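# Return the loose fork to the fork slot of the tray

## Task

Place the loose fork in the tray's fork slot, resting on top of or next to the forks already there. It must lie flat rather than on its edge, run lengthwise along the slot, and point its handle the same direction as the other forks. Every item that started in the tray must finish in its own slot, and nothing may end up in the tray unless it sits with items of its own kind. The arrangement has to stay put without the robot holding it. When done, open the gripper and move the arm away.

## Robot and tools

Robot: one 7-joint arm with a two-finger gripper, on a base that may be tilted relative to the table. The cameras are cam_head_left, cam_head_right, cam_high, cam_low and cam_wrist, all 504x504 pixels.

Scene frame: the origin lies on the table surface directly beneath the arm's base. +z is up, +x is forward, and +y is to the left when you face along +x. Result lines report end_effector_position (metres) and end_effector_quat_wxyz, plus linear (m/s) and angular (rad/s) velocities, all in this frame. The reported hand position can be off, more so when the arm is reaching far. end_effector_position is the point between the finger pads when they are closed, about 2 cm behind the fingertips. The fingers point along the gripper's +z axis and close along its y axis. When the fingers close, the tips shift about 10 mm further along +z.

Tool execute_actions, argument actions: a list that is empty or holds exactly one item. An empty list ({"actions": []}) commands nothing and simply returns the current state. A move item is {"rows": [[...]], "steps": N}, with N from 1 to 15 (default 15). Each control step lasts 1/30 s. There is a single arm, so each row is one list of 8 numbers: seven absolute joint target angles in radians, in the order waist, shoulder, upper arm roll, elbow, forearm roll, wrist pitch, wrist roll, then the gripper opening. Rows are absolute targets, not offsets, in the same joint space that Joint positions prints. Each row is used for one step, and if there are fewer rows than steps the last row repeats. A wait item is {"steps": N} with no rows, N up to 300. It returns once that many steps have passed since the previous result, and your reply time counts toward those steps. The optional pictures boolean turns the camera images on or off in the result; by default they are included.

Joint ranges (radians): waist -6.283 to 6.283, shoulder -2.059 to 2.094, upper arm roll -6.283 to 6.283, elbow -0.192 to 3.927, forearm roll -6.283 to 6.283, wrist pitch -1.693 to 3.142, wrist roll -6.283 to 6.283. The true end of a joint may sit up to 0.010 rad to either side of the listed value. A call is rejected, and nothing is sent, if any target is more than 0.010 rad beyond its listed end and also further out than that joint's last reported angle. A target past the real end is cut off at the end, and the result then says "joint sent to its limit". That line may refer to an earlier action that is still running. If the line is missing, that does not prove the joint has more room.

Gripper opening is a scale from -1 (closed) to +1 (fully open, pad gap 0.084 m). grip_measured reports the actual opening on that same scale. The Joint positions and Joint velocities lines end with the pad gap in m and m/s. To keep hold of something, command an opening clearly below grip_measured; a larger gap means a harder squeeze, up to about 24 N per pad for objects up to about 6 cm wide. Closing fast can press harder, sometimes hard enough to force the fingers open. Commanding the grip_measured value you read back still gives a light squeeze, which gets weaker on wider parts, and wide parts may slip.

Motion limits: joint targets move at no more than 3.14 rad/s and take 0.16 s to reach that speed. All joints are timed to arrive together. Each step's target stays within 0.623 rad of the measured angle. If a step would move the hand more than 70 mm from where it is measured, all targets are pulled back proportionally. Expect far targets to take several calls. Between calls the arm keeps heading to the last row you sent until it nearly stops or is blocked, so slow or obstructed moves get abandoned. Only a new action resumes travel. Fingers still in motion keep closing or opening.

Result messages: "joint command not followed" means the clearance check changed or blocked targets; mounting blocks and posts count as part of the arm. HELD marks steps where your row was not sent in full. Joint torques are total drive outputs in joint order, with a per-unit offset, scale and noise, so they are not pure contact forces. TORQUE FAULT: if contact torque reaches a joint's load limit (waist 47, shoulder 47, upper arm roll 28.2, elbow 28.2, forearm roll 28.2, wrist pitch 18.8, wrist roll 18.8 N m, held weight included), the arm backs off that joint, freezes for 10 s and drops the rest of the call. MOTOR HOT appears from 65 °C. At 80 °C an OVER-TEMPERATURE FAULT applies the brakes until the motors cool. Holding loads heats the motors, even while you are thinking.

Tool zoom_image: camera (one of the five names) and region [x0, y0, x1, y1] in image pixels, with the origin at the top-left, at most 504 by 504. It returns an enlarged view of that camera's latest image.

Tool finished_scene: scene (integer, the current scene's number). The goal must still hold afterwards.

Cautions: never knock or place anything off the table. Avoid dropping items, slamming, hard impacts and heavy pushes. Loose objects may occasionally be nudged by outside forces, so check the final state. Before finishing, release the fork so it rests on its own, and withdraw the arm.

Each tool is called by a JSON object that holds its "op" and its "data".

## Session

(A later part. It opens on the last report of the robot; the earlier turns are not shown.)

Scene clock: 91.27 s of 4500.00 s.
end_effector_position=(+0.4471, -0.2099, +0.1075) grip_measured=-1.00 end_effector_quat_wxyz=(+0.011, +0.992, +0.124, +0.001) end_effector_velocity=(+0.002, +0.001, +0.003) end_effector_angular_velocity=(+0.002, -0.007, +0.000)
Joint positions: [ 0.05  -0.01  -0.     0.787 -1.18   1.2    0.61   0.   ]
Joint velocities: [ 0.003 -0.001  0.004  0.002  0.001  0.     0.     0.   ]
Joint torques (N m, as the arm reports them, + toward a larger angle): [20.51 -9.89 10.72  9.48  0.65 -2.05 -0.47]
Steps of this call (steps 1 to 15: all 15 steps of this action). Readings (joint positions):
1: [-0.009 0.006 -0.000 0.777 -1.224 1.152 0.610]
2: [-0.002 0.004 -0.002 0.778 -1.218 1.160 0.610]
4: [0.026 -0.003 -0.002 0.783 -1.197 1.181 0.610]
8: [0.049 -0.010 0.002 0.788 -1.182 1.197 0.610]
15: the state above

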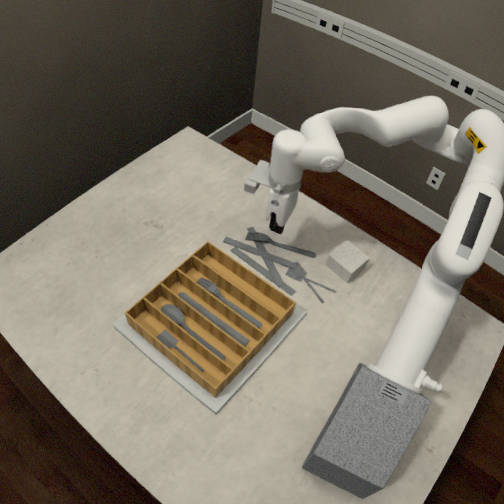

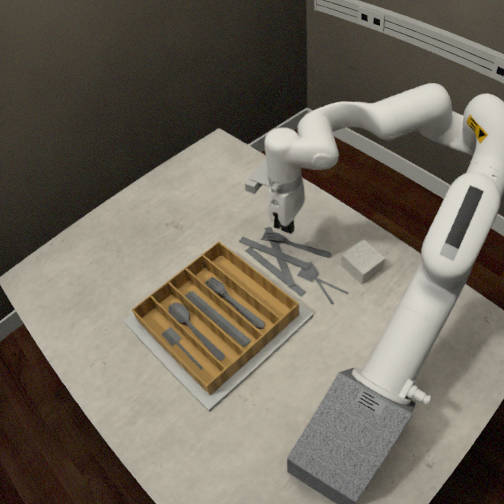

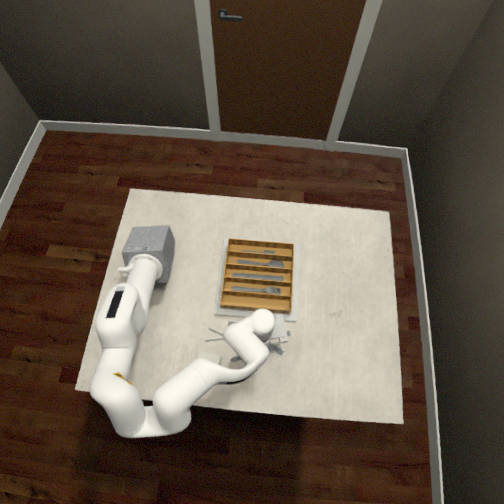

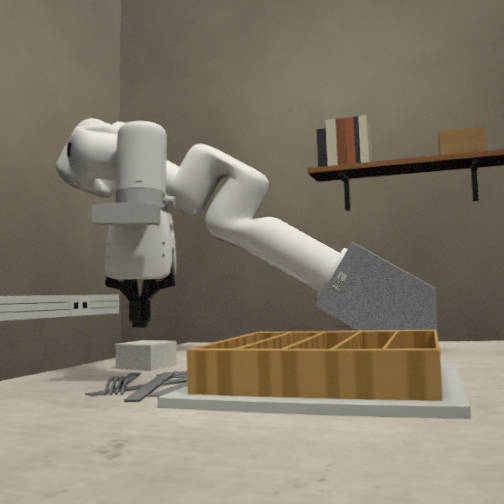

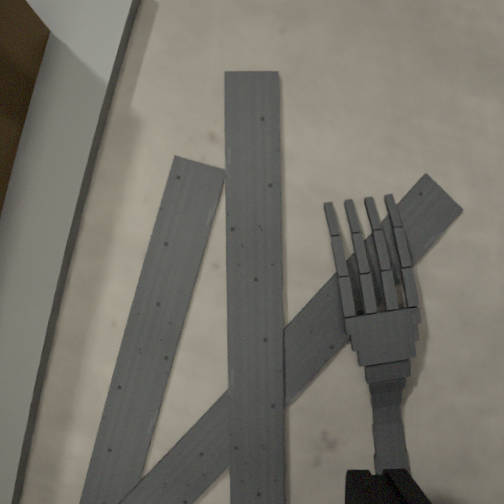

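{"op": "execute_actions", "data": {"actions": [{"rows":[[-0.228,-0.035,0,0.6925,-1.3825,1.008,0.535,0.2]]}], "pictures": false}}

{"op": "execute_actions", "data": {"actions": [{"steps":15}], "pictures": false}}

{"op": "execute_actions", "data": {"actions": [{"rows":[[-0.228,-0.035,0,0.6925,-1.3825,1.008,0.535,-1]]}], "pictures": false}}

{"op": "execute_actions", "data": {"actions": [{"rows":[[-0.16,-0.03,0,0.716,-1.332,1.056,0.55,-1]]}], "pictures": false}}

{"op": "execute_actions", "data": {"actions": [{"rows":[[-0.09,-0.023,0,0.74,-1.281,1.104,0.57,-1]]}], "pictures": false}}

{"op": "execute_actions", "data": {"actions": [{"rows":[[-0.02,-0.016,0,0.764,-1.23,1.152,0.59,-1]]}], "pictures": false}}

{"op": "execute_actions", "data": {"actions": [{"rows":[[0.05,-0.01,0,0.7875,-1.18,1.2,0.61,-1]]}]}}

Scene clock: 109.43 s of 4500.00 s.
end_effector_position=(+0.4155, -0.2459, +0.0216) grip_measured=+0.19 end_effector_quat_wxyz=(+0.013, +0.986, +0.167, -0.004) end_effector_velocity=(-0.001, +0.002, -0.003) end_effector_angular_velocity=(+0.004, -0.006, +0.014)
Joint positions: [-0.226 -0.035  0.001  0.693 -1.381  1.009  0.535  0.052]
Joint velocities: [-0.011  0.002  0.002 -0.006 -0.013 -0.014 -0.005  0.   ]
Joint torques (N m, as the arm reports them, + toward a larger angle): [ 18.23 -12.67   9.69   6.7    0.45  -1.85  -0.44]
Steps of this call (steps 1 to 15: the robot went on to your last target; steps 16 to 90: nothing new was sent; then 14.67 s passed at rest; steps 91 to 105: all 15 steps of this action). Readings (joint positions):
91: [0.049 -0.010 0.000 0.787 -1.181 1.199 0.610]
92: [0.042 -0.011 0.002 0.785 -1.187 1.192 0.607]
94: [-0.017 -0.017 0.008 0.765 -1.234 1.146 0.590]
98: [-0.177 -0.030 -0.006 0.710 -1.342 1.048 0.550]
105: the state above

Scene clock: 109.93 s of 4500.00 s.
end_effector_position=(+0.4153, -0.2461, +0.0212) grip_measured=+0.19 end_effector_quat_wxyz=(+0.013, +0.986, +0.167, -0.004) end_effector_velocity=(-0.000, -0.001, -0.001) end_effector_angular_velocity=(-0.001, +0.000, -0.002)
Joint positions: [-0.227 -0.035  0.001  0.693 -1.382  1.007  0.535  0.052]
Joint velocities: [-0.001 -0.    -0.001  0.    -0.002 -0.     0.001  0.   ]
Joint torques (N m, as the arm reports them, + toward a larger angle): [ 15.51 -11.87   8.25   6.22   0.22  -1.06  -0.39]
Steps of this call (steps 1 to 15: the robot went on to your last target). Readings (joint positions):
1: [-0.226 -0.035 0.001 0.693 -1.382 1.008 0.535]
2: [-0.226 -0.035 0.001 0.693 -1.382 1.008 0.535]
4: [-0.227 -0.035 0.001 0.693 -1.382 1.008 0.535]
8: [-0.227 -0.035 0.001 0.693 -1.382 1.008 0.535]
15: the state above
The arm was judged still, so your last target was given up. Only a new action makes it travel on or press farther. Fingers that are still opening or closing keep moving.

Scene clock: 110.43 s of 4500.00 s.
end_effector_position=(+0.4164, -0.2453, +0.0224) grip_measured=-0.68 end_effector_quat_wxyz=(+0.012, +0.986, +0.167, -0.002) end_effector_velocity=(-0.001, -0.001, -0.001) end_effector_angular_velocity=(-0.001, +0.004, -0.002)
Joint positions: [-0.226 -0.035  0.003  0.693 -1.382  1.006  0.535  0.014]
Joint velocities: [-0.001  0.001 -0.002  0.    -0.001  0.001  0.001  0.   ]
Joint torques (N m, as the arm reports them, + toward a larger angle): [ 2.58 -9.4   2.32  6.22 -0.59  2.6  -0.43]
Steps of this call (steps 1 to 15: all 15 steps of this action). Readings (joint positions):
1: [-0.227 -0.035 0.001 0.692 -1.382 1.007 0.535]
2: [-0.226 -0.035 0.003 0.692 -1.382 1.007 0.535]
4: [-0.226 -0.035 0.004 0.692 -1.382 1.006 0.535]
8: [-0.226 -0.036 0.004 0.693 -1.382 1.006 0.535]
15: the state above

Scene clock: 110.93 s of 4500.00 s.
end_effector_position=(+0.4248, -0.2400, +0.0397) grip_measured=-0.69 end_effector_quat_wxyz=(+0.015, +0.988, +0.155, -0.005) end_effector_velocity=(+0.006, +0.005, +0.007) end_effector_angular_velocity=(+0.006, -0.020, +0.007)
Joint positions: [-0.161 -0.03  -0.001  0.716 -1.332  1.057  0.55   0.014]
Joint velocities: [ 0.008 -0.001  0.013  0.002  0.002 -0.004  0.    -0.   ]
Joint torques (N m, as the arm reports them, + toward a larger angle): [ 19.01 -11.96   9.94   7.26   0.6   -2.11  -0.43]
Steps of this call (steps 1 to 15: all 15 steps of this action). Readings (joint positions):
1: [-0.225 -0.035 0.003 0.693 -1.382 1.007 0.535]
2: [-0.218 -0.034 0.000 0.696 -1.376 1.015 0.537]
4: [-0.192 -0.031 -0.010 0.706 -1.353 1.041 0.544]
8: [-0.165 -0.029 -0.004 0.715 -1.335 1.056 0.549]
15: the state above

Scene clock: 111.43 s of 4500.00 s.
end_effector_position=(+0.4346, -0.2304, +0.0618) grip_measured=-0.69 end_effector_quat_wxyz=(+0.014, +0.990, +0.144, -0.002) end_effector_velocity=(+0.003, +0.001, +0.003) end_effector_angular_velocity=(+0.002, -0.007, -0.001)
Joint positions: [-0.091 -0.023 -0.001  0.74  -1.281  1.104  0.57   0.014]
Joint velocities: [ 0.004 -0.     0.004  0.003  0.002 -0.     0.002  0.   ]
Joint torques (N m, as the arm reports them, + toward a larger angle): [ 20.   -11.7   10.48   8.     0.6   -2.1   -0.46]
Steps of this call (steps 1 to 15: all 15 steps of this action). Readings (joint positions):
1: [-0.160 -0.030 -0.001 0.716 -1.332 1.057 0.550]
2: [-0.153 -0.029 -0.003 0.718 -1.325 1.064 0.553]
4: [-0.121 -0.026 -0.003 0.730 -1.302 1.085 0.562]
8: [-0.091 -0.023 0.003 0.740 -1.283 1.101 0.569]
15: the state above

Scene clock: 111.93 s of 4500.00 s.
end_effector_position=(+0.4419, -0.2204, +0.0841) grip_measured=-0.69 end_effector_quat_wxyz=(+0.013, +0.991, +0.133, -0.000) end_effector_velocity=(+0.003, +0.001, +0.004) end_effector_angular_velocity=(+0.002, -0.008, -0.000)
Joint positions: [-0.021 -0.016 -0.001  0.764 -1.23   1.152  0.59   0.014]
Joint velocities: [ 0.004 -0.001  0.005  0.002  0.001 -0.     0.001 -0.   ]
Joint torques (N m, as the arm reports them, + toward a larger angle): [ 20.34 -11.    10.45   8.87   0.69  -2.07  -0.44]
Steps of this call (steps 1 to 15: all 15 steps of this action). Readings (joint positions):
1: [-0.090 -0.023 -0.001 0.740 -1.280 1.105 0.570]
2: [-0.082 -0.022 -0.002 0.743 -1.274 1.112 0.573]
4: [-0.050 -0.019 -0.003 0.754 -1.251 1.133 0.582]
8: [-0.021 -0.016 0.003 0.764 -1.232 1.149 0.589]
15: the state above

Scene clock: 112.43 s of 4500.00 s.
end_effector_position=(+0.4470, -0.2100, +0.1074) grip_measured=-0.70 end_effector_quat_wxyz=(+0.011, +0.992, +0.124, +0.001) end_effector_velocity=(+0.003, +0.002, +0.004) end_effector_angular_velocity=(+0.002, -0.011, +0.001)
Joint positions: [ 0.049 -0.01  -0.001  0.787 -1.18   1.2    0.61   0.013]
Joint velocities: [ 0.004  0.     0.007  0.003  0.    -0.     0.002 -0.   ]
Joint torques (N m, as the arm reports them, + toward a larger angle): [ 20.75 -10.03  10.57   9.67   0.55  -2.1   -0.5 ]
Steps of this call (steps 1 to 15: all 15 steps of this action). Readings (joint positions):
1: [-0.020 -0.016 -0.001 0.764 -1.229 1.153 0.590]
2: [-0.012 -0.015 -0.002 0.766 -1.223 1.160 0.593]
4: [0.020 -0.012 -0.003 0.777 -1.200 1.181 0.602]
8: [0.049 -0.010 0.003 0.787 -1.182 1.197 0.609]
15: the state above

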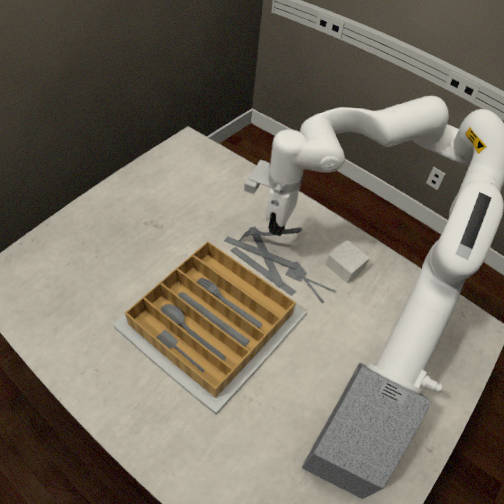

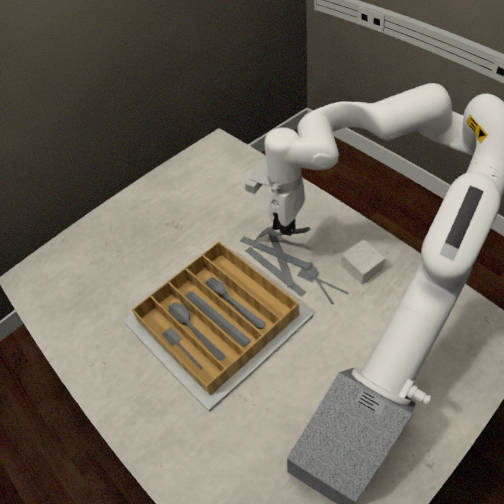

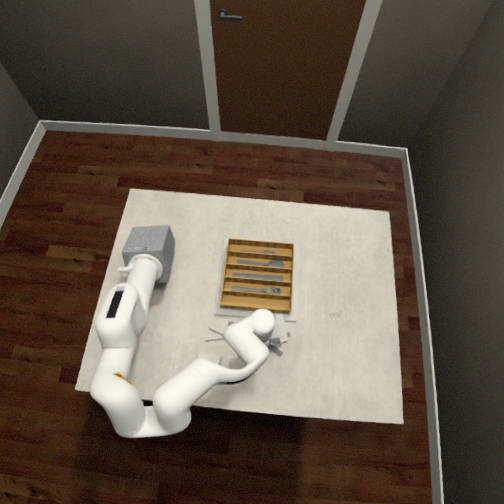

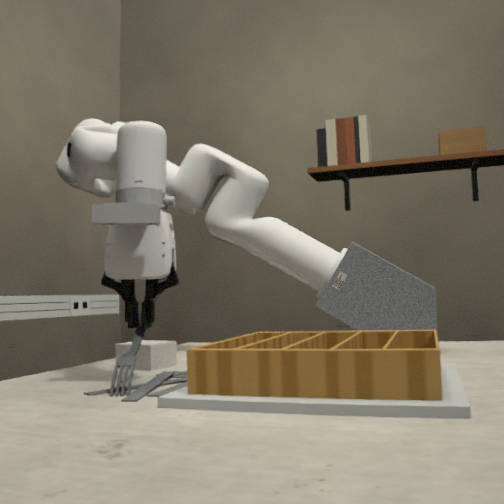

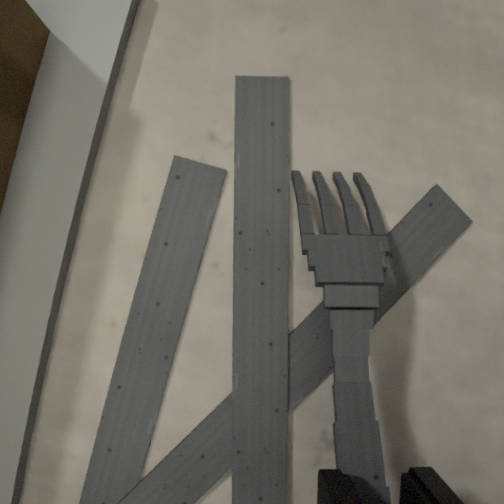

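{"op": "execute_actions", "data": {"actions": [{"rows":[[-0.09,-0.023,0,0.74,-1.281,1.104,0.57,-1]]}], "pictures": false}}

{"op": "execute_actions", "data": {"actions": [{"rows":[[-0.22,-0.035,0,0.695,-1.377,1.013,0.535,-1]]}], "pictures": false}}

{"op": "execute_actions", "data": {"actions": [{"rows":[[-0.22,-0.035,0,0.695,-1.377,1.013,0.535,0]]}], "pictures": false}}

{"op": "execute_actions", "data": {"actions": [{"rows":[[-0.216,0.105,0,0.8425,-1.37,1.021,0.535,0]]}], "pictures": false}}

{"op": "execute_actions", "data": {"actions": [{"steps":15}]}}

Scene clock: 134.47 s of 4500.00 s.
end_effector_position=(+0.4356, -0.2297, +0.0631) grip_measured=-0.69 end_effector_quat_wxyz=(+0.014, +0.989, +0.144, -0.000) end_effector_velocity=(-0.005, -0.003, -0.007) end_effector_angular_velocity=(-0.003, +0.016, -0.004)
Joint positions: [-0.089 -0.023  0.001  0.74  -1.281  1.104  0.57   0.014]
Joint velocities: [-0.007  0.    -0.01  -0.004 -0.002  0.001 -0.001 -0.   ]
Joint torques (N m, as the arm reports them, + toward a larger angle): [ 19.79 -11.6   10.08   8.07   0.59  -1.99  -0.43]
Steps of this call (steps 1 to 15: the robot went on to your last target; steps 16 to 90: nothing new was sent; then 18.53 s passed at rest; steps 91 to 105: all 15 steps of this action). Readings (joint positions):
91: [0.049 -0.010 0.000 0.787 -1.181 1.199 0.610]
92: [0.042 -0.011 0.002 0.785 -1.187 1.192 0.607]
94: [-0.010 -0.016 0.007 0.767 -1.227 1.153 0.591]
98: [-0.087 -0.022 -0.008 0.741 -1.275 1.112 0.573]
105: the state above

Scene clock: 134.97 s of 4500.00 s.
end_effector_position=(+0.4182, -0.2458, +0.0252) grip_measured=-1.00 end_effector_quat_wxyz=(+0.014, +0.986, +0.166, -0.002) end_effector_velocity=(-0.001, +0.000, -0.001) end_effector_angular_velocity=(+0.001, +0.000, +0.002)
Joint positions: [-0.218 -0.037  0.003  0.696 -1.377  1.014  0.535  0.   ]
Joint velocities: [-0.003  0.    -0.    -0.001 -0.002 -0.003 -0.001  0.   ]
Joint torques (N m, as the arm reports them, + toward a larger angle): [ 9.59 -5.32  5.57  3.12  0.59 -2.35 -0.45]
Steps of this call (steps 1 to 15: all 15 steps of this action). Readings (joint positions):
1: [-0.090 -0.023 0.001 0.740 -1.281 1.103 0.570]
2: [-0.098 -0.024 0.003 0.737 -1.288 1.096 0.567]
4: [-0.148 -0.029 0.006 0.720 -1.327 1.058 0.553]
8: [-0.213 -0.036 0.001 0.699 -1.372 1.018 0.537]
15: the state above

Scene clock: 135.47 s of 4500.00 s.
end_effector_position=(+0.4155, -0.2462, +0.0222) grip_measured=-0.01 end_effector_quat_wxyz=(+0.013, +0.986, +0.166, -0.005) end_effector_velocity=(-0.002, +0.003, +0.000) end_effector_angular_velocity=(+0.003, +0.001, +0.004)
Joint positions: [-0.221 -0.035 -0.001  0.695 -1.377  1.014  0.535  0.044]
Joint velocities: [ 0.001  0.001  0.001 -0.005  0.001 -0.001  0.001  0.   ]
Joint torques (N m, as the arm reports them, + toward a larger angle): [14.47 -9.95  7.9   3.57  0.83 -1.18 -0.47]
Steps of this call (steps 1 to 15: all 15 steps of this action). Readings (joint positions):
1: [-0.218 -0.037 0.003 0.696 -1.377 1.013 0.535]
2: [-0.217 -0.036 0.003 0.695 -1.376 1.011 0.535]
4: [-0.217 -0.034 0.004 0.693 -1.376 1.010 0.535]
8: [-0.221 -0.035 -0.003 0.697 -1.378 1.013 0.535]
15: the state above

Scene clock: 135.97 s of 4500.00 s.
end_effector_position=(+0.4634, -0.2342, +0.0204) grip_measured=+0.00 end_effector_quat_wxyz=(+0.014, +0.986, +0.167, +0.006) end_effector_velocity=(+0.003, +0.002, -0.001) end_effector_angular_velocity=(-0.003, -0.003, +0.008)
Joint positions: [-0.207  0.102  0.017  0.842 -1.37   1.021  0.535  0.044]
Joint velocities: [ 0.002  0.011  0.001  0.008 -0.005  0.002 -0.    -0.   ]
Joint torques (N m, as the arm reports them, + toward a larger angle): [-7.01  4.09 -3.23  4.27 -2.31 -1.16  0.2 ]
Steps of this call (steps 1 to 15: all 15 steps of this action). Readings (joint positions):
1: [-0.221 -0.034 -0.001 0.695 -1.377 1.014 0.535]
2: [-0.220 -0.027 -0.001 0.702 -1.376 1.015 0.535]
4: [-0.215 0.024 0.006 0.757 -1.371 1.017 0.534]
8: [-0.208 0.094 0.015 0.835 -1.368 1.019 0.534]
15: the state above

Scene clock: 136.47 s of 4500.00 s.
end_effector_position=(+0.4638, -0.2336, +0.0203) grip_measured=-0.01 end_effector_quat_wxyz=(+0.014, +0.986, +0.168, +0.006) end_effector_velocity=(-0.001, -0.000, -0.001) end_effector_angular_velocity=(+0.001, +0.001, -0.002)
Joint positions: [-0.206  0.104  0.017  0.843 -1.37   1.021  0.535  0.044]
Joint velocities: [-0.    -0.001 -0.002 -0.001 -0.    -0.002  0.002 -0.   ]
Joint torques (N m, as the arm reports them, + toward a larger angle): [-6.81  6.23 -3.1   1.77 -1.74 -1.52  0.22]
Steps of this call (steps 1 to 15: the robot went on to your last target). Readings (joint positions):
1: [-0.207 0.102 0.017 0.843 -1.370 1.021 0.535]
2: [-0.207 0.103 0.017 0.843 -1.370 1.021 0.535]
4: [-0.206 0.103 0.017 0.843 -1.370 1.021 0.535]
8: [-0.206 0.104 0.017 0.844 -1.370 1.021 0.535]
15: the state above
The arm was judged still, so your last target was given up. Only a new action makes it travel on or press farther. Fingers that are still opening or closing keep moving.

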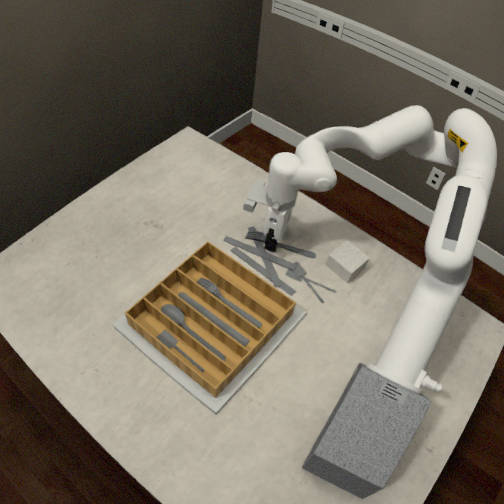

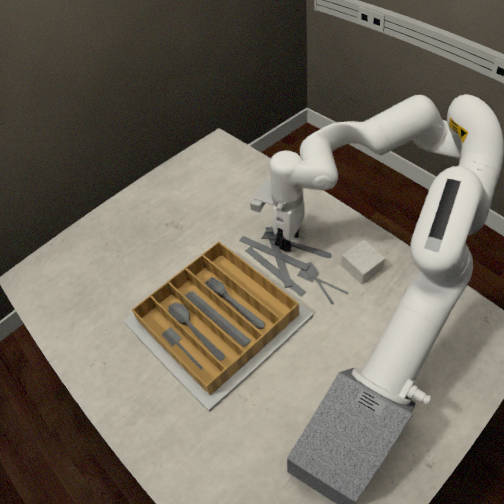

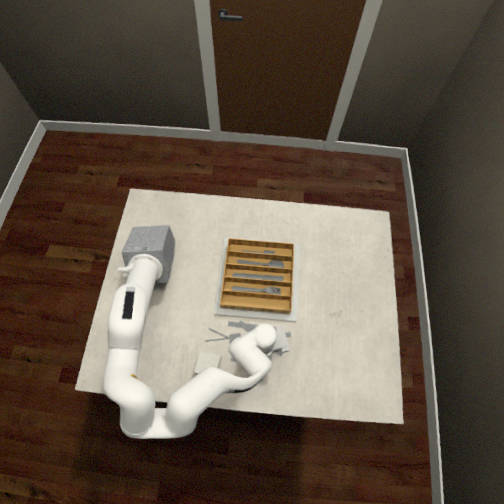

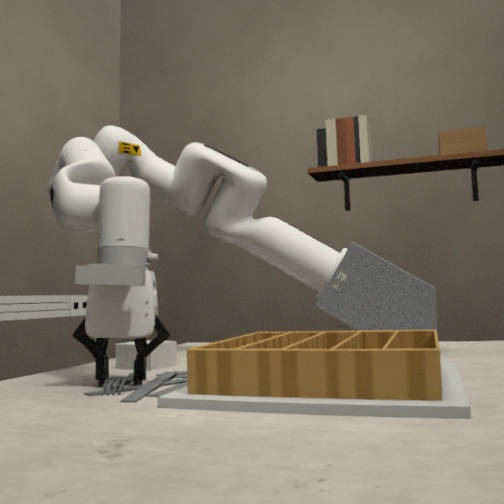

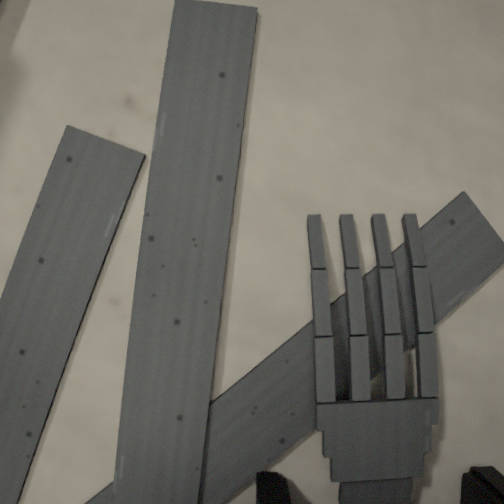

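{"op": "execute_actions", "data": {"actions": [{"rows":[[-0.185,0.1,0,0.843,-1.352,1.04,0.535,0]],"steps":8}], "pictures": false}}

{"op": "execute_actions", "data": {"actions": [{"rows":[[-0.185,0.1,0,0.843,-1.352,1.04,0.535,-1]]}], "pictures": false}}

{"op": "execute_actions", "data": {"actions": [{"rows":[[-0.125,0.07,0,0.83,-1.31,1.08,0.55,-1]]}], "pictures": false}}

{"op": "execute_actions", "data": {"actions": [{"rows":[[-0.065,0.045,0,0.815,-1.266,1.12,0.57,-1]]}], "pictures": false}}

{"op": "execute_actions", "data": {"actions": [{"rows":[[-0.01,0.015,0,0.80,-1.223,1.16,0.59,-1]]}], "pictures": false}}

{"op": "execute_actions", "data": {"actions": [{"rows":[[0.05,-0.01,0,0.7875,-1.18,1.2,0.61,-1]]}]}}

Scene clock: 151.80 s of 4500.00 s.
end_effector_position=(+0.4606, -0.2333, +0.0213) grip_measured=-0.01 end_effector_quat_wxyz=(+0.014, +0.986, +0.165, -0.001) end_effector_velocity=(-0.010, -0.004, -0.001) end_effector_angular_velocity=(-0.006, +0.030, -0.010)
Joint positions: [-0.185  0.104  0.002  0.843 -1.354  1.036  0.536  0.044]
Joint velocities: [ 0.013 -0.013 -0.015 -0.013  0.023  0.022 -0.004  0.   ]
Joint torques (N m, as the arm reports them, + toward a larger angle): [ 3.59 -5.94  1.75 -2.17  1.27  3.65 -0.7 ]
Steps of this call (steps 1 to 90: nothing new was sent; then 12.07 s passed at rest; steps 91 to 98: all 8 steps of this action). Readings (joint positions):
91: [-0.206 0.103 0.017 0.843 -1.370 1.021 0.535]
92: [-0.202 0.103 0.015 0.843 -1.367 1.024 0.535]
94: [-0.192 0.105 0.008 0.845 -1.361 1.030 0.536]
98: the state above

Scene clock: 152.30 s of 4500.00 s.
end_effector_position=(+0.4600, -0.2343, +0.0224) grip_measured=-0.74 end_effector_quat_wxyz=(+0.015, +0.986, +0.164, -0.002) end_effector_velocity=(+0.002, -0.004, +0.000) end_effector_angular_velocity=(-0.002, -0.003, -0.010)
Joint positions: [-0.185  0.1    0.003  0.842 -1.352  1.04   0.535  0.012]
Joint velocities: [-0.002 -0.003 -0.003  0.006 -0.001 -0.001  0.001  0.   ]
Joint torques (N m, as the arm reports them, + toward a larger angle): [ 2.01 -9.82  0.94  7.16 -1.02  3.04 -0.39]
Steps of this call (steps 1 to 15: all 15 steps of this action). Readings (joint positions):
1: [-0.185 0.103 0.002 0.842 -1.353 1.036 0.536]
2: [-0.184 0.104 0.003 0.839 -1.352 1.036 0.535]
4: [-0.183 0.104 0.005 0.836 -1.351 1.037 0.535]
8: [-0.184 0.102 0.004 0.839 -1.351 1.040 0.535]
15: the state above

Scene clock: 152.80 s of 4500.00 s.
end_effector_position=(+0.4593, -0.2313, +0.0434) grip_measured=-0.74 end_effector_quat_wxyz=(+0.016, +0.988, +0.153, -0.002) end_effector_velocity=(+0.006, +0.005, +0.008) end_effector_angular_velocity=(+0.008, -0.021, +0.006)
Joint positions: [-0.127  0.071 -0.002  0.83  -1.31   1.081  0.55   0.011]
Joint velocities: [ 0.01  -0.003  0.011  0.001  0.003 -0.005  0.001 -0.   ]
Joint torques (N m, as the arm reports them, + toward a larger angle): [ 22.46 -13.23  10.64   7.65   0.58  -1.91  -0.36]
Steps of this call (steps 1 to 15: all 15 steps of this action). Readings (joint positions):
1: [-0.184 0.100 0.003 0.842 -1.351 1.041 0.535]
2: [-0.178 0.097 -0.000 0.841 -1.346 1.048 0.537]
4: [-0.156 0.084 -0.012 0.835 -1.328 1.070 0.544]
8: [-0.132 0.072 -0.006 0.831 -1.313 1.081 0.549]
15: the state above

Scene clock: 153.30 s of 4500.00 s.
end_effector_position=(+0.4570, -0.2225, +0.0659) grip_measured=-0.74 end_effector_quat_wxyz=(+0.015, +0.990, +0.144, +0.000) end_effector_velocity=(+0.003, +0.002, +0.004) end_effector_angular_velocity=(+0.003, -0.009, +0.003)
Joint positions: [-0.066  0.045 -0.001  0.815 -1.266  1.12   0.57   0.011]
Joint velocities: [ 0.004 -0.001  0.006  0.001  0.002 -0.001  0.     0.   ]
Joint torques (N m, as the arm reports them, + toward a larger angle): [ 21.89 -12.09  10.71   8.42   0.63  -2.05  -0.46]
Steps of this call (steps 1 to 15: all 15 steps of this action). Readings (joint positions):
1: [-0.126 0.070 -0.001 0.830 -1.310 1.081 0.550]
2: [-0.118 0.067 -0.003 0.828 -1.303 1.087 0.553]
4: [-0.091 0.055 -0.003 0.820 -1.283 1.105 0.562]
8: [-0.066 0.046 0.003 0.816 -1.268 1.117 0.569]
15: the state above

Scene clock: 153.80 s of 4500.00 s.
end_effector_position=(+0.4522, -0.2174, +0.0865) grip_measured=-0.74 end_effector_quat_wxyz=(+0.013, +0.991, +0.132, +0.000) end_effector_velocity=(+0.002, +0.002, +0.003) end_effector_angular_velocity=(+0.002, -0.007, +0.001)
Joint positions: [-0.01   0.015 -0.     0.8   -1.223  1.16   0.59   0.011]
Joint velocities: [ 0.003 -0.     0.005  0.001  0.    -0.     0.002 -0.   ]
Joint torques (N m, as the arm reports them, + toward a larger angle): [ 21.21 -11.24  10.71   9.13   0.62  -2.07  -0.41]
Steps of this call (steps 1 to 15: all 15 steps of this action). Readings (joint positions):
1: [-0.065 0.045 -0.000 0.815 -1.265 1.121 0.570]
2: [-0.058 0.041 -0.002 0.813 -1.259 1.127 0.573]
4: [-0.032 0.027 -0.002 0.805 -1.239 1.145 0.582]
8: [-0.011 0.016 0.002 0.801 -1.225 1.157 0.589]
15: the state above

Scene clock: 154.30 s of 4500.00 s.
end_effector_position=(+0.4471, -0.2099, +0.1075) grip_measured=-0.74 end_effector_quat_wxyz=(+0.011, +0.992, +0.124, +0.001) end_effector_velocity=(+0.001, +0.001, +0.003) end_effector_angular_velocity=(+0.002, -0.006, +0.002)
Joint positions: [ 0.05  -0.01  -0.     0.787 -1.18   1.2    0.61   0.011]
Joint velocities: [ 0.003 -0.001  0.004  0.001  0.001 -0.    -0.001 -0.   ]
Joint torques (N m, as the arm reports them, + toward a larger angle): [ 20.65 -10.35  10.79   9.84   0.57  -2.01  -0.44]
Steps of this call (steps 1 to 15: all 15 steps of this action). Readings (joint positions):
1: [-0.010 0.015 -0.000 0.800 -1.222 1.161 0.590]
2: [-0.003 0.012 -0.002 0.798 -1.216 1.167 0.593]
4: [0.025 0.000 -0.002 0.792 -1.197 1.185 0.602]
8: [0.049 -0.009 0.003 0.788 -1.182 1.197 0.609]
15: the state above

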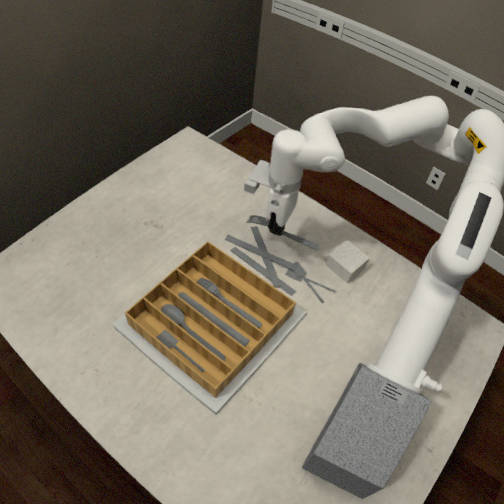

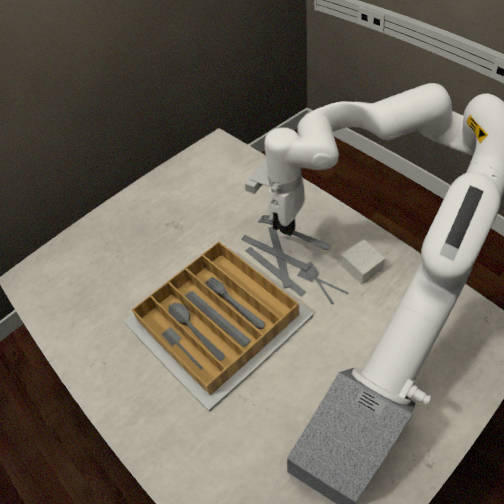

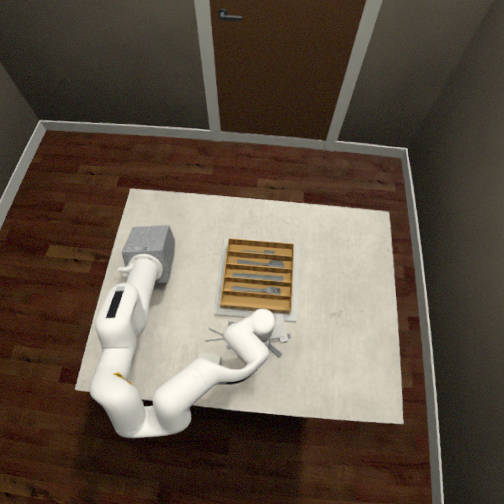

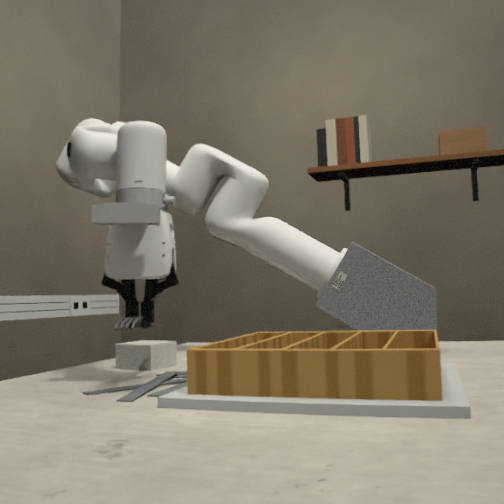

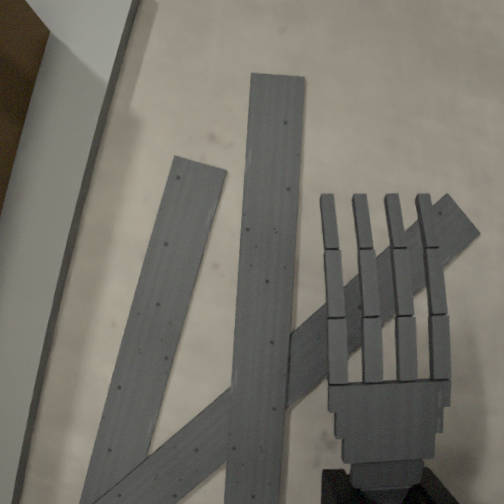

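{"op": "execute_actions", "data": {"actions": [{"rows":[[0.12,0.09,0,0.84,-1.15,1.21,0.73,-1]]}], "pictures": false}}

{"op": "execute_actions", "data": {"actions": [{"rows":[[0.17,0.19,0,0.885,-1.13,1.21,0.84,-1]]}], "pictures": false}}

{"op": "execute_actions", "data": {"actions": [{"rows":[[0.22,0.293,0,0.93,-1.11,1.21,0.957,-1]]}], "pictures": false}}

{"op": "execute_actions", "data": {"actions": [{"rows":[[0.27,0.394,0,0.975,-1.09,1.21,1.07,-1]]}], "pictures": false}}

{"op": "execute_actions", "data": {"actions": [{"rows":[[0.32,0.495,0,1.02,-1.068,1.211,1.19,-1]]}], "pictures": false}}

{"op": "execute_actions", "data": {"actions": [{"rows":[[0.3678,0.5957,0,1.0683,-1.0455,1.2126,1.304,-1]]}]}}

Scene clock: 177.60 s of 4500.00 s.
end_effector_position=(+0.4593, -0.1700, +0.1196) grip_measured=-0.74 end_effector_quat_wxyz=(+0.004, +0.995, +0.097, +0.006) end_effector_velocity=(+0.000, +0.005, +0.003) end_effector_angular_velocity=(+0.004, -0.007, +0.009)
Joint positions: [ 0.119  0.089 -0.001  0.84  -1.15   1.21   0.73   0.011]
Joint velocities: [ 0.005  0.004  0.007 -0.001  0.002 -0.002  0.001 -0.   ]
Joint torques (N m, as the arm reports them, + toward a larger angle): [ 23.03 -10.07  11.09  10.05   0.62  -2.09  -0.43]
Steps of this call (steps 1 to 15: the robot went on to your last target; steps 16 to 90: nothing new was sent; then 19.80 s passed at rest; steps 91 to 105: all 15 steps of this action). Readings (joint positions):
91: [0.050 -0.009 -0.000 0.788 -1.180 1.200 0.611]
92: [0.055 -0.003 -0.001 0.792 -1.177 1.202 0.621]
94: [0.082 0.038 -0.004 0.816 -1.165 1.206 0.671]
98: [0.119 0.088 0.005 0.835 -1.151 1.208 0.723]
105: the state above

Scene clock: 178.10 s of 4500.00 s.
end_effector_position=(+0.4651, -0.1308, +0.1243) grip_measured=-0.74 end_effector_quat_wxyz=(-0.001, +0.997, +0.075, +0.006) end_effector_velocity=(-0.000, +0.006, +0.004) end_effector_angular_velocity=(+0.004, -0.009, +0.010)
Joint positions: [ 0.169  0.189 -0.001  0.885 -1.13   1.21   0.84   0.011]
Joint velocities: [ 0.004  0.003  0.01  -0.003 -0.    -0.002  0.003 -0.   ]
Joint torques (N m, as the arm reports them, + toward a larger angle): [ 25.01 -10.91  11.14  10.43   0.6   -2.03  -0.46]
Steps of this call (steps 1 to 15: all 15 steps of this action). Readings (joint positions):
1: [0.120 0.090 -0.001 0.840 -1.150 1.210 0.731]
2: [0.123 0.097 -0.002 0.844 -1.148 1.211 0.741]
4: [0.144 0.139 -0.003 0.866 -1.140 1.211 0.787]
8: [0.170 0.188 0.004 0.880 -1.131 1.209 0.834]
15: the state above

Scene clock: 178.60 s of 4500.00 s.
end_effector_position=(+0.4665, -0.0901, +0.1279) grip_measured=-0.74 end_effector_quat_wxyz=(-0.004, +0.999, +0.050, +0.004) end_effector_velocity=(-0.001, +0.006, +0.004) end_effector_angular_velocity=(+0.004, -0.007, +0.011)
Joint positions: [ 0.219  0.292 -0.001  0.93  -1.11   1.21   0.957  0.011]
Joint velocities: [ 0.005  0.004  0.009 -0.004  0.001 -0.002  0.003 -0.   ]
Joint torques (N m, as the arm reports them, + toward a larger angle): [ 26.58 -11.62  11.12  10.81   0.59  -2.19  -0.44]
Steps of this call (steps 1 to 15: all 15 steps of this action). Readings (joint positions):
1: [0.170 0.190 -0.001 0.885 -1.130 1.210 0.841]
2: [0.173 0.196 -0.001 0.889 -1.128 1.211 0.851]
4: [0.193 0.239 -0.004 0.911 -1.120 1.211 0.900]
8: [0.220 0.291 0.004 0.925 -1.111 1.209 0.950]
15: the state above

Scene clock: 179.10 s of 4500.00 s.
end_effector_position=(+0.4643, -0.0497, +0.1313) grip_measured=-0.74 end_effector_quat_wxyz=(-0.004, +1.000, +0.027, +0.003) end_effector_velocity=(-0.002, +0.007, +0.004) end_effector_angular_velocity=(+0.006, -0.006, +0.011)
Joint positions: [ 0.269  0.393 -0.001  0.975 -1.09   1.21   1.07   0.011]
Joint velocities: [ 0.005  0.005  0.009 -0.004  0.002 -0.002  0.004 -0.   ]
Joint torques (N m, as the arm reports them, + toward a larger angle): [ 28.34 -12.48  11.5   10.83   0.53  -2.13  -0.46]
Steps of this call (steps 1 to 15: all 15 steps of this action). Readings (joint positions):
1: [0.220 0.293 -0.001 0.930 -1.110 1.210 0.958]
2: [0.223 0.299 -0.002 0.935 -1.108 1.211 0.968]
4: [0.243 0.341 -0.004 0.956 -1.100 1.211 1.015]
8: [0.270 0.392 0.004 0.970 -1.091 1.209 1.063]
15: the state above

Scene clock: 179.60 s of 4500.00 s.
end_effector_position=(+0.4579, -0.0096, +0.1339) grip_measured=-0.74 end_effector_quat_wxyz=(-0.003, +1.000, -0.001, +0.001) end_effector_velocity=(-0.003, +0.007, +0.004) end_effector_angular_velocity=(+0.006, -0.006, +0.013)
Joint positions: [ 0.319  0.494 -0.001  1.02  -1.068  1.211  1.19   0.011]
Joint velocities: [ 0.006  0.004  0.01  -0.005  0.002 -0.002  0.003 -0.   ]
Joint torques (N m, as the arm reports them, + toward a larger angle): [ 29.56 -13.    11.28  11.37   0.62  -2.18  -0.59]
Steps of this call (steps 1 to 15: all 15 steps of this action). Readings (joint positions):
1: [0.270 0.394 -0.001 0.975 -1.090 1.210 1.071]
2: [0.273 0.400 -0.002 0.979 -1.088 1.211 1.081]
4: [0.292 0.441 -0.004 1.001 -1.079 1.211 1.130]
8: [0.320 0.493 0.005 1.014 -1.069 1.210 1.183]
15: the state above

Scene clock: 180.10 s of 4500.00 s.
end_effector_position=(+0.4489, +0.0290, +0.1353) grip_measured=-0.74 end_effector_quat_wxyz=(+0.000, +1.000, -0.028, -0.001) end_effector_velocity=(-0.005, +0.008, +0.004) end_effector_angular_velocity=(+0.006, -0.005, +0.019)
Joint positions: [ 0.367  0.595 -0.001  1.069 -1.046  1.213  1.304  0.011]
Joint velocities: [ 0.006  0.007  0.012 -0.005  0.002 -0.002  0.    -0.   ]
Joint torques (N m, as the arm reports them, + toward a larger angle): [ 30.45 -13.89  11.35  11.59   0.64  -1.99  -0.46]
Steps of this call (steps 1 to 15: all 15 steps of this action). Readings (joint positions):
1: [0.320 0.495 -0.001 1.021 -1.068 1.211 1.191]
2: [0.323 0.501 -0.002 1.025 -1.066 1.212 1.201]
4: [0.342 0.543 -0.004 1.048 -1.057 1.213 1.249]
8: [0.368 0.594 0.005 1.062 -1.046 1.212 1.297]
15: the state above

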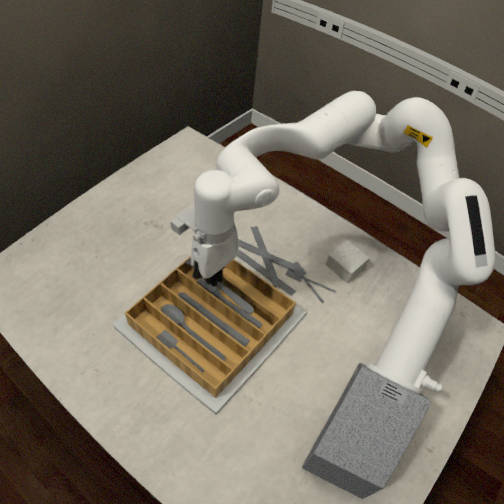

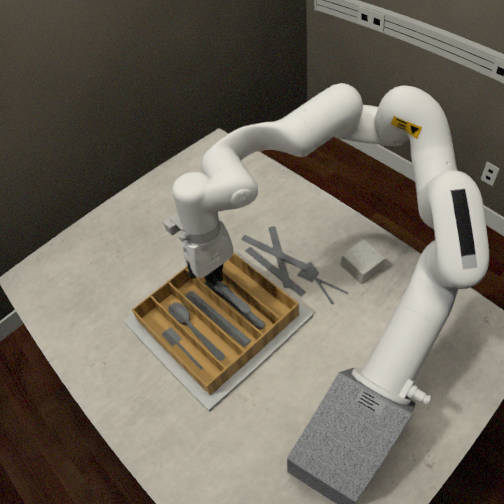

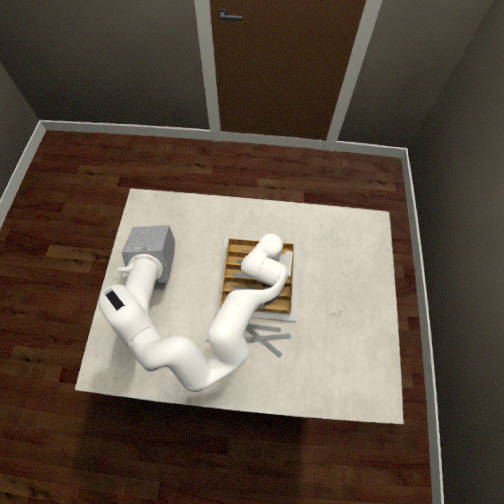

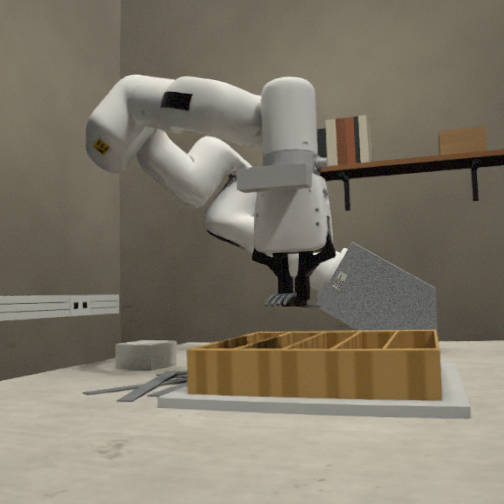

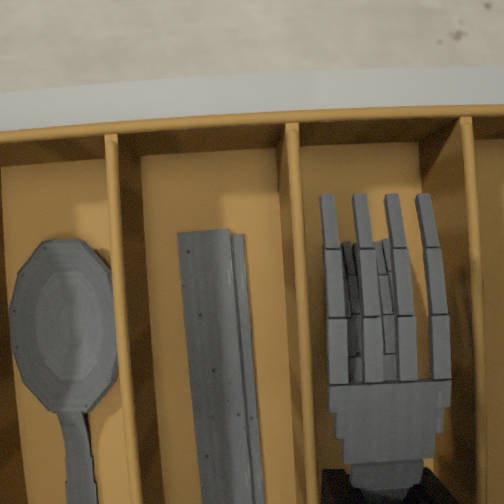

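{"op": "execute_actions", "data": {"actions": [{"rows":[[0.345,0.547,0,1.045,-1.056,1.212,1.18,-1]]}], "pictures": false}}

{"op": "execute_actions", "data": {"actions": [{"rows":[[0.276,0.583,0,1.039,-1.128,1.168,1.207,-1]]}], "pictures": false}}

{"op": "execute_actions", "data": {"actions": [{"rows":[[0.207,0.619,0,1.033,-1.2,1.125,1.234,-1]]}]}}

Scene clock: 191.00 s of 4500.00 s.
end_effector_position=(+0.4530, +0.0118, +0.1354) grip_measured=-0.74 end_effector_quat_wxyz=(-0.002, +1.000, +0.021, +0.000) end_effector_velocity=(+0.002, -0.004, -0.002) end_effector_angular_velocity=(-0.003, +0.003, -0.006)
Joint positions: [ 0.345  0.547  0.     1.045 -1.056  1.212  1.18   0.011]
Joint velocities: [-0.003 -0.002 -0.005  0.003 -0.     0.001 -0.003 -0.   ]
Joint torques (N m, as the arm reports them, + toward a larger angle): [ 29.86 -13.28  11.4   11.47   0.6   -2.14  -0.48]
Steps of this call (steps 1 to 15: the robot went on to your last target; steps 16 to 90: nothing new was sent; then 7.40 s passed at rest; steps 91 to 105: all 15 steps of this action). Readings (joint positions):
91: [0.368 0.595 0.000 1.068 -1.046 1.213 1.303]
92: [0.366 0.593 0.001 1.066 -1.046 1.212 1.293]
94: [0.358 0.573 0.002 1.055 -1.051 1.212 1.242]
98: [0.345 0.548 -0.002 1.048 -1.056 1.212 1.187]
105: the state above

Scene clock: 191.50 s of 4500.00 s.
end_effector_position=(+0.4559, +0.0110, +0.1021) grip_measured=-0.74 end_effector_quat_wxyz=(-0.000, +1.000, +0.020, +0.001) end_effector_velocity=(-0.003, -0.008, -0.012) end_effector_angular_velocity=(-0.018, +0.019, -0.007)
Joint positions: [ 0.277  0.583  0.001  1.039 -1.128  1.168  1.207  0.011]
Joint velocities: [-0.009  0.003 -0.018 -0.005 -0.003  0.002  0.     0.   ]
Joint torques (N m, as the arm reports them, + toward a larger angle): [ 30.7  -13.8   11.57  10.31   0.6   -2.14  -0.51]
Steps of this call (steps 1 to 15: all 15 steps of this action). Readings (joint positions):
1: [0.345 0.548 0.000 1.045 -1.057 1.211 1.181]
2: [0.338 0.551 0.002 1.045 -1.066 1.205 1.184]
4: [0.307 0.567 0.004 1.044 -1.099 1.185 1.196]
8: [0.275 0.583 -0.005 1.037 -1.125 1.171 1.206]
15: the state above

Scene clock: 192.00 s of 4500.00 s.
end_effector_position=(+0.4548, +0.0106, +0.0684) grip_measured=-0.74 end_effector_quat_wxyz=(-0.001, +1.000, +0.021, -0.000) end_effector_velocity=(-0.004, -0.007, -0.011) end_effector_angular_velocity=(-0.016, +0.018, -0.004)
Joint positions: [ 0.208  0.619  0.001  1.033 -1.2    1.125  1.234  0.011]
Joint velocities: [-0.009  0.003 -0.014 -0.005 -0.003  0.003  0.001  0.   ]
Joint torques (N m, as the arm reports them, + toward a larger angle): [ 31.01 -14.12  11.58   9.22   0.49  -2.03  -0.5 ]
Steps of this call (steps 1 to 15: all 15 steps of this action). Readings (joint positions):
1: [0.276 0.583 0.001 1.039 -1.129 1.167 1.207]
2: [0.269 0.586 0.003 1.039 -1.138 1.162 1.211]
4: [0.239 0.603 0.004 1.038 -1.171 1.142 1.223]
8: [0.206 0.619 -0.005 1.031 -1.197 1.128 1.233]
15: the state above

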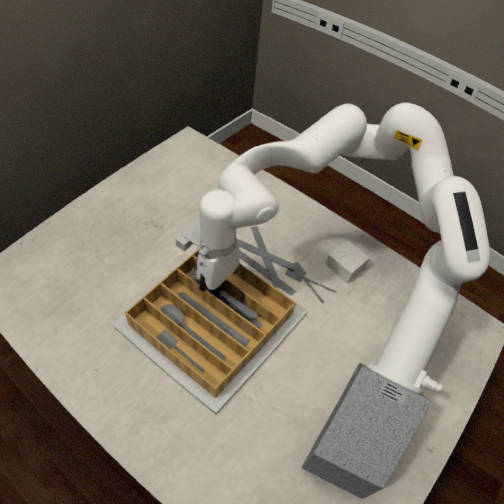

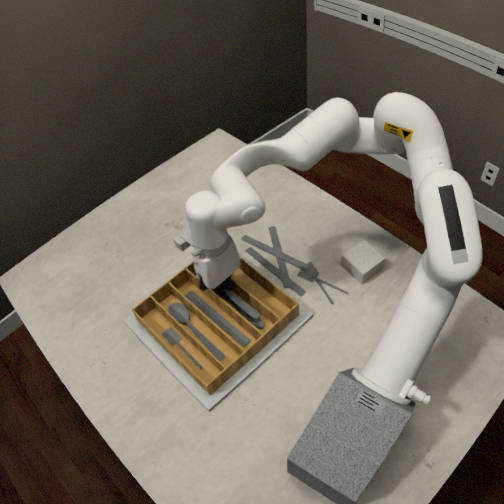

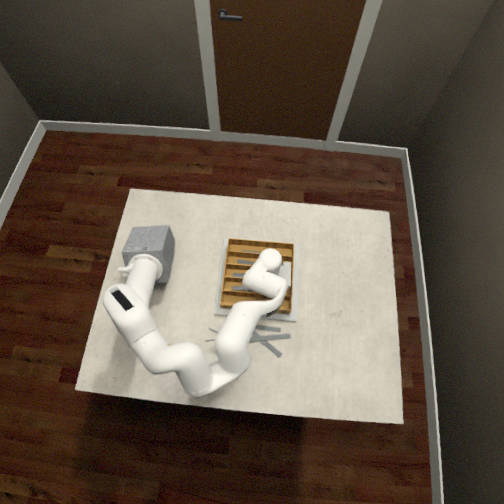

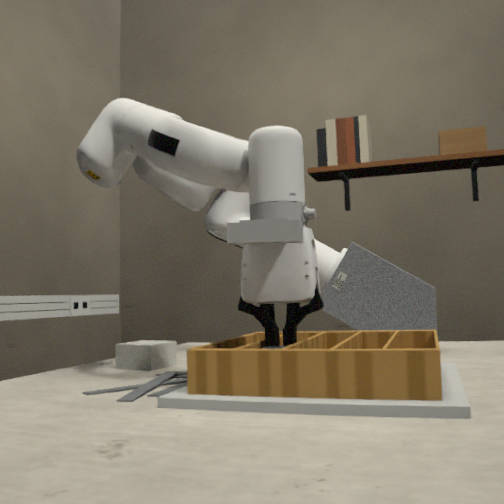

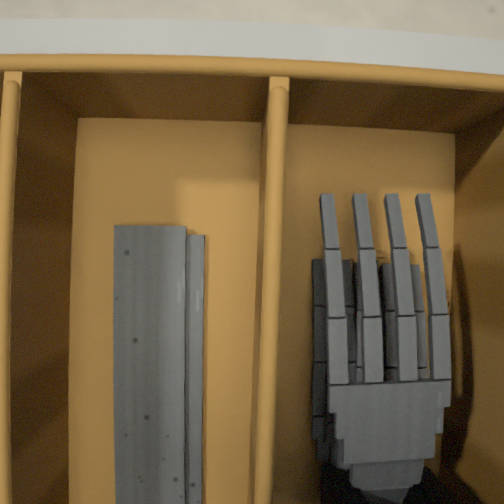

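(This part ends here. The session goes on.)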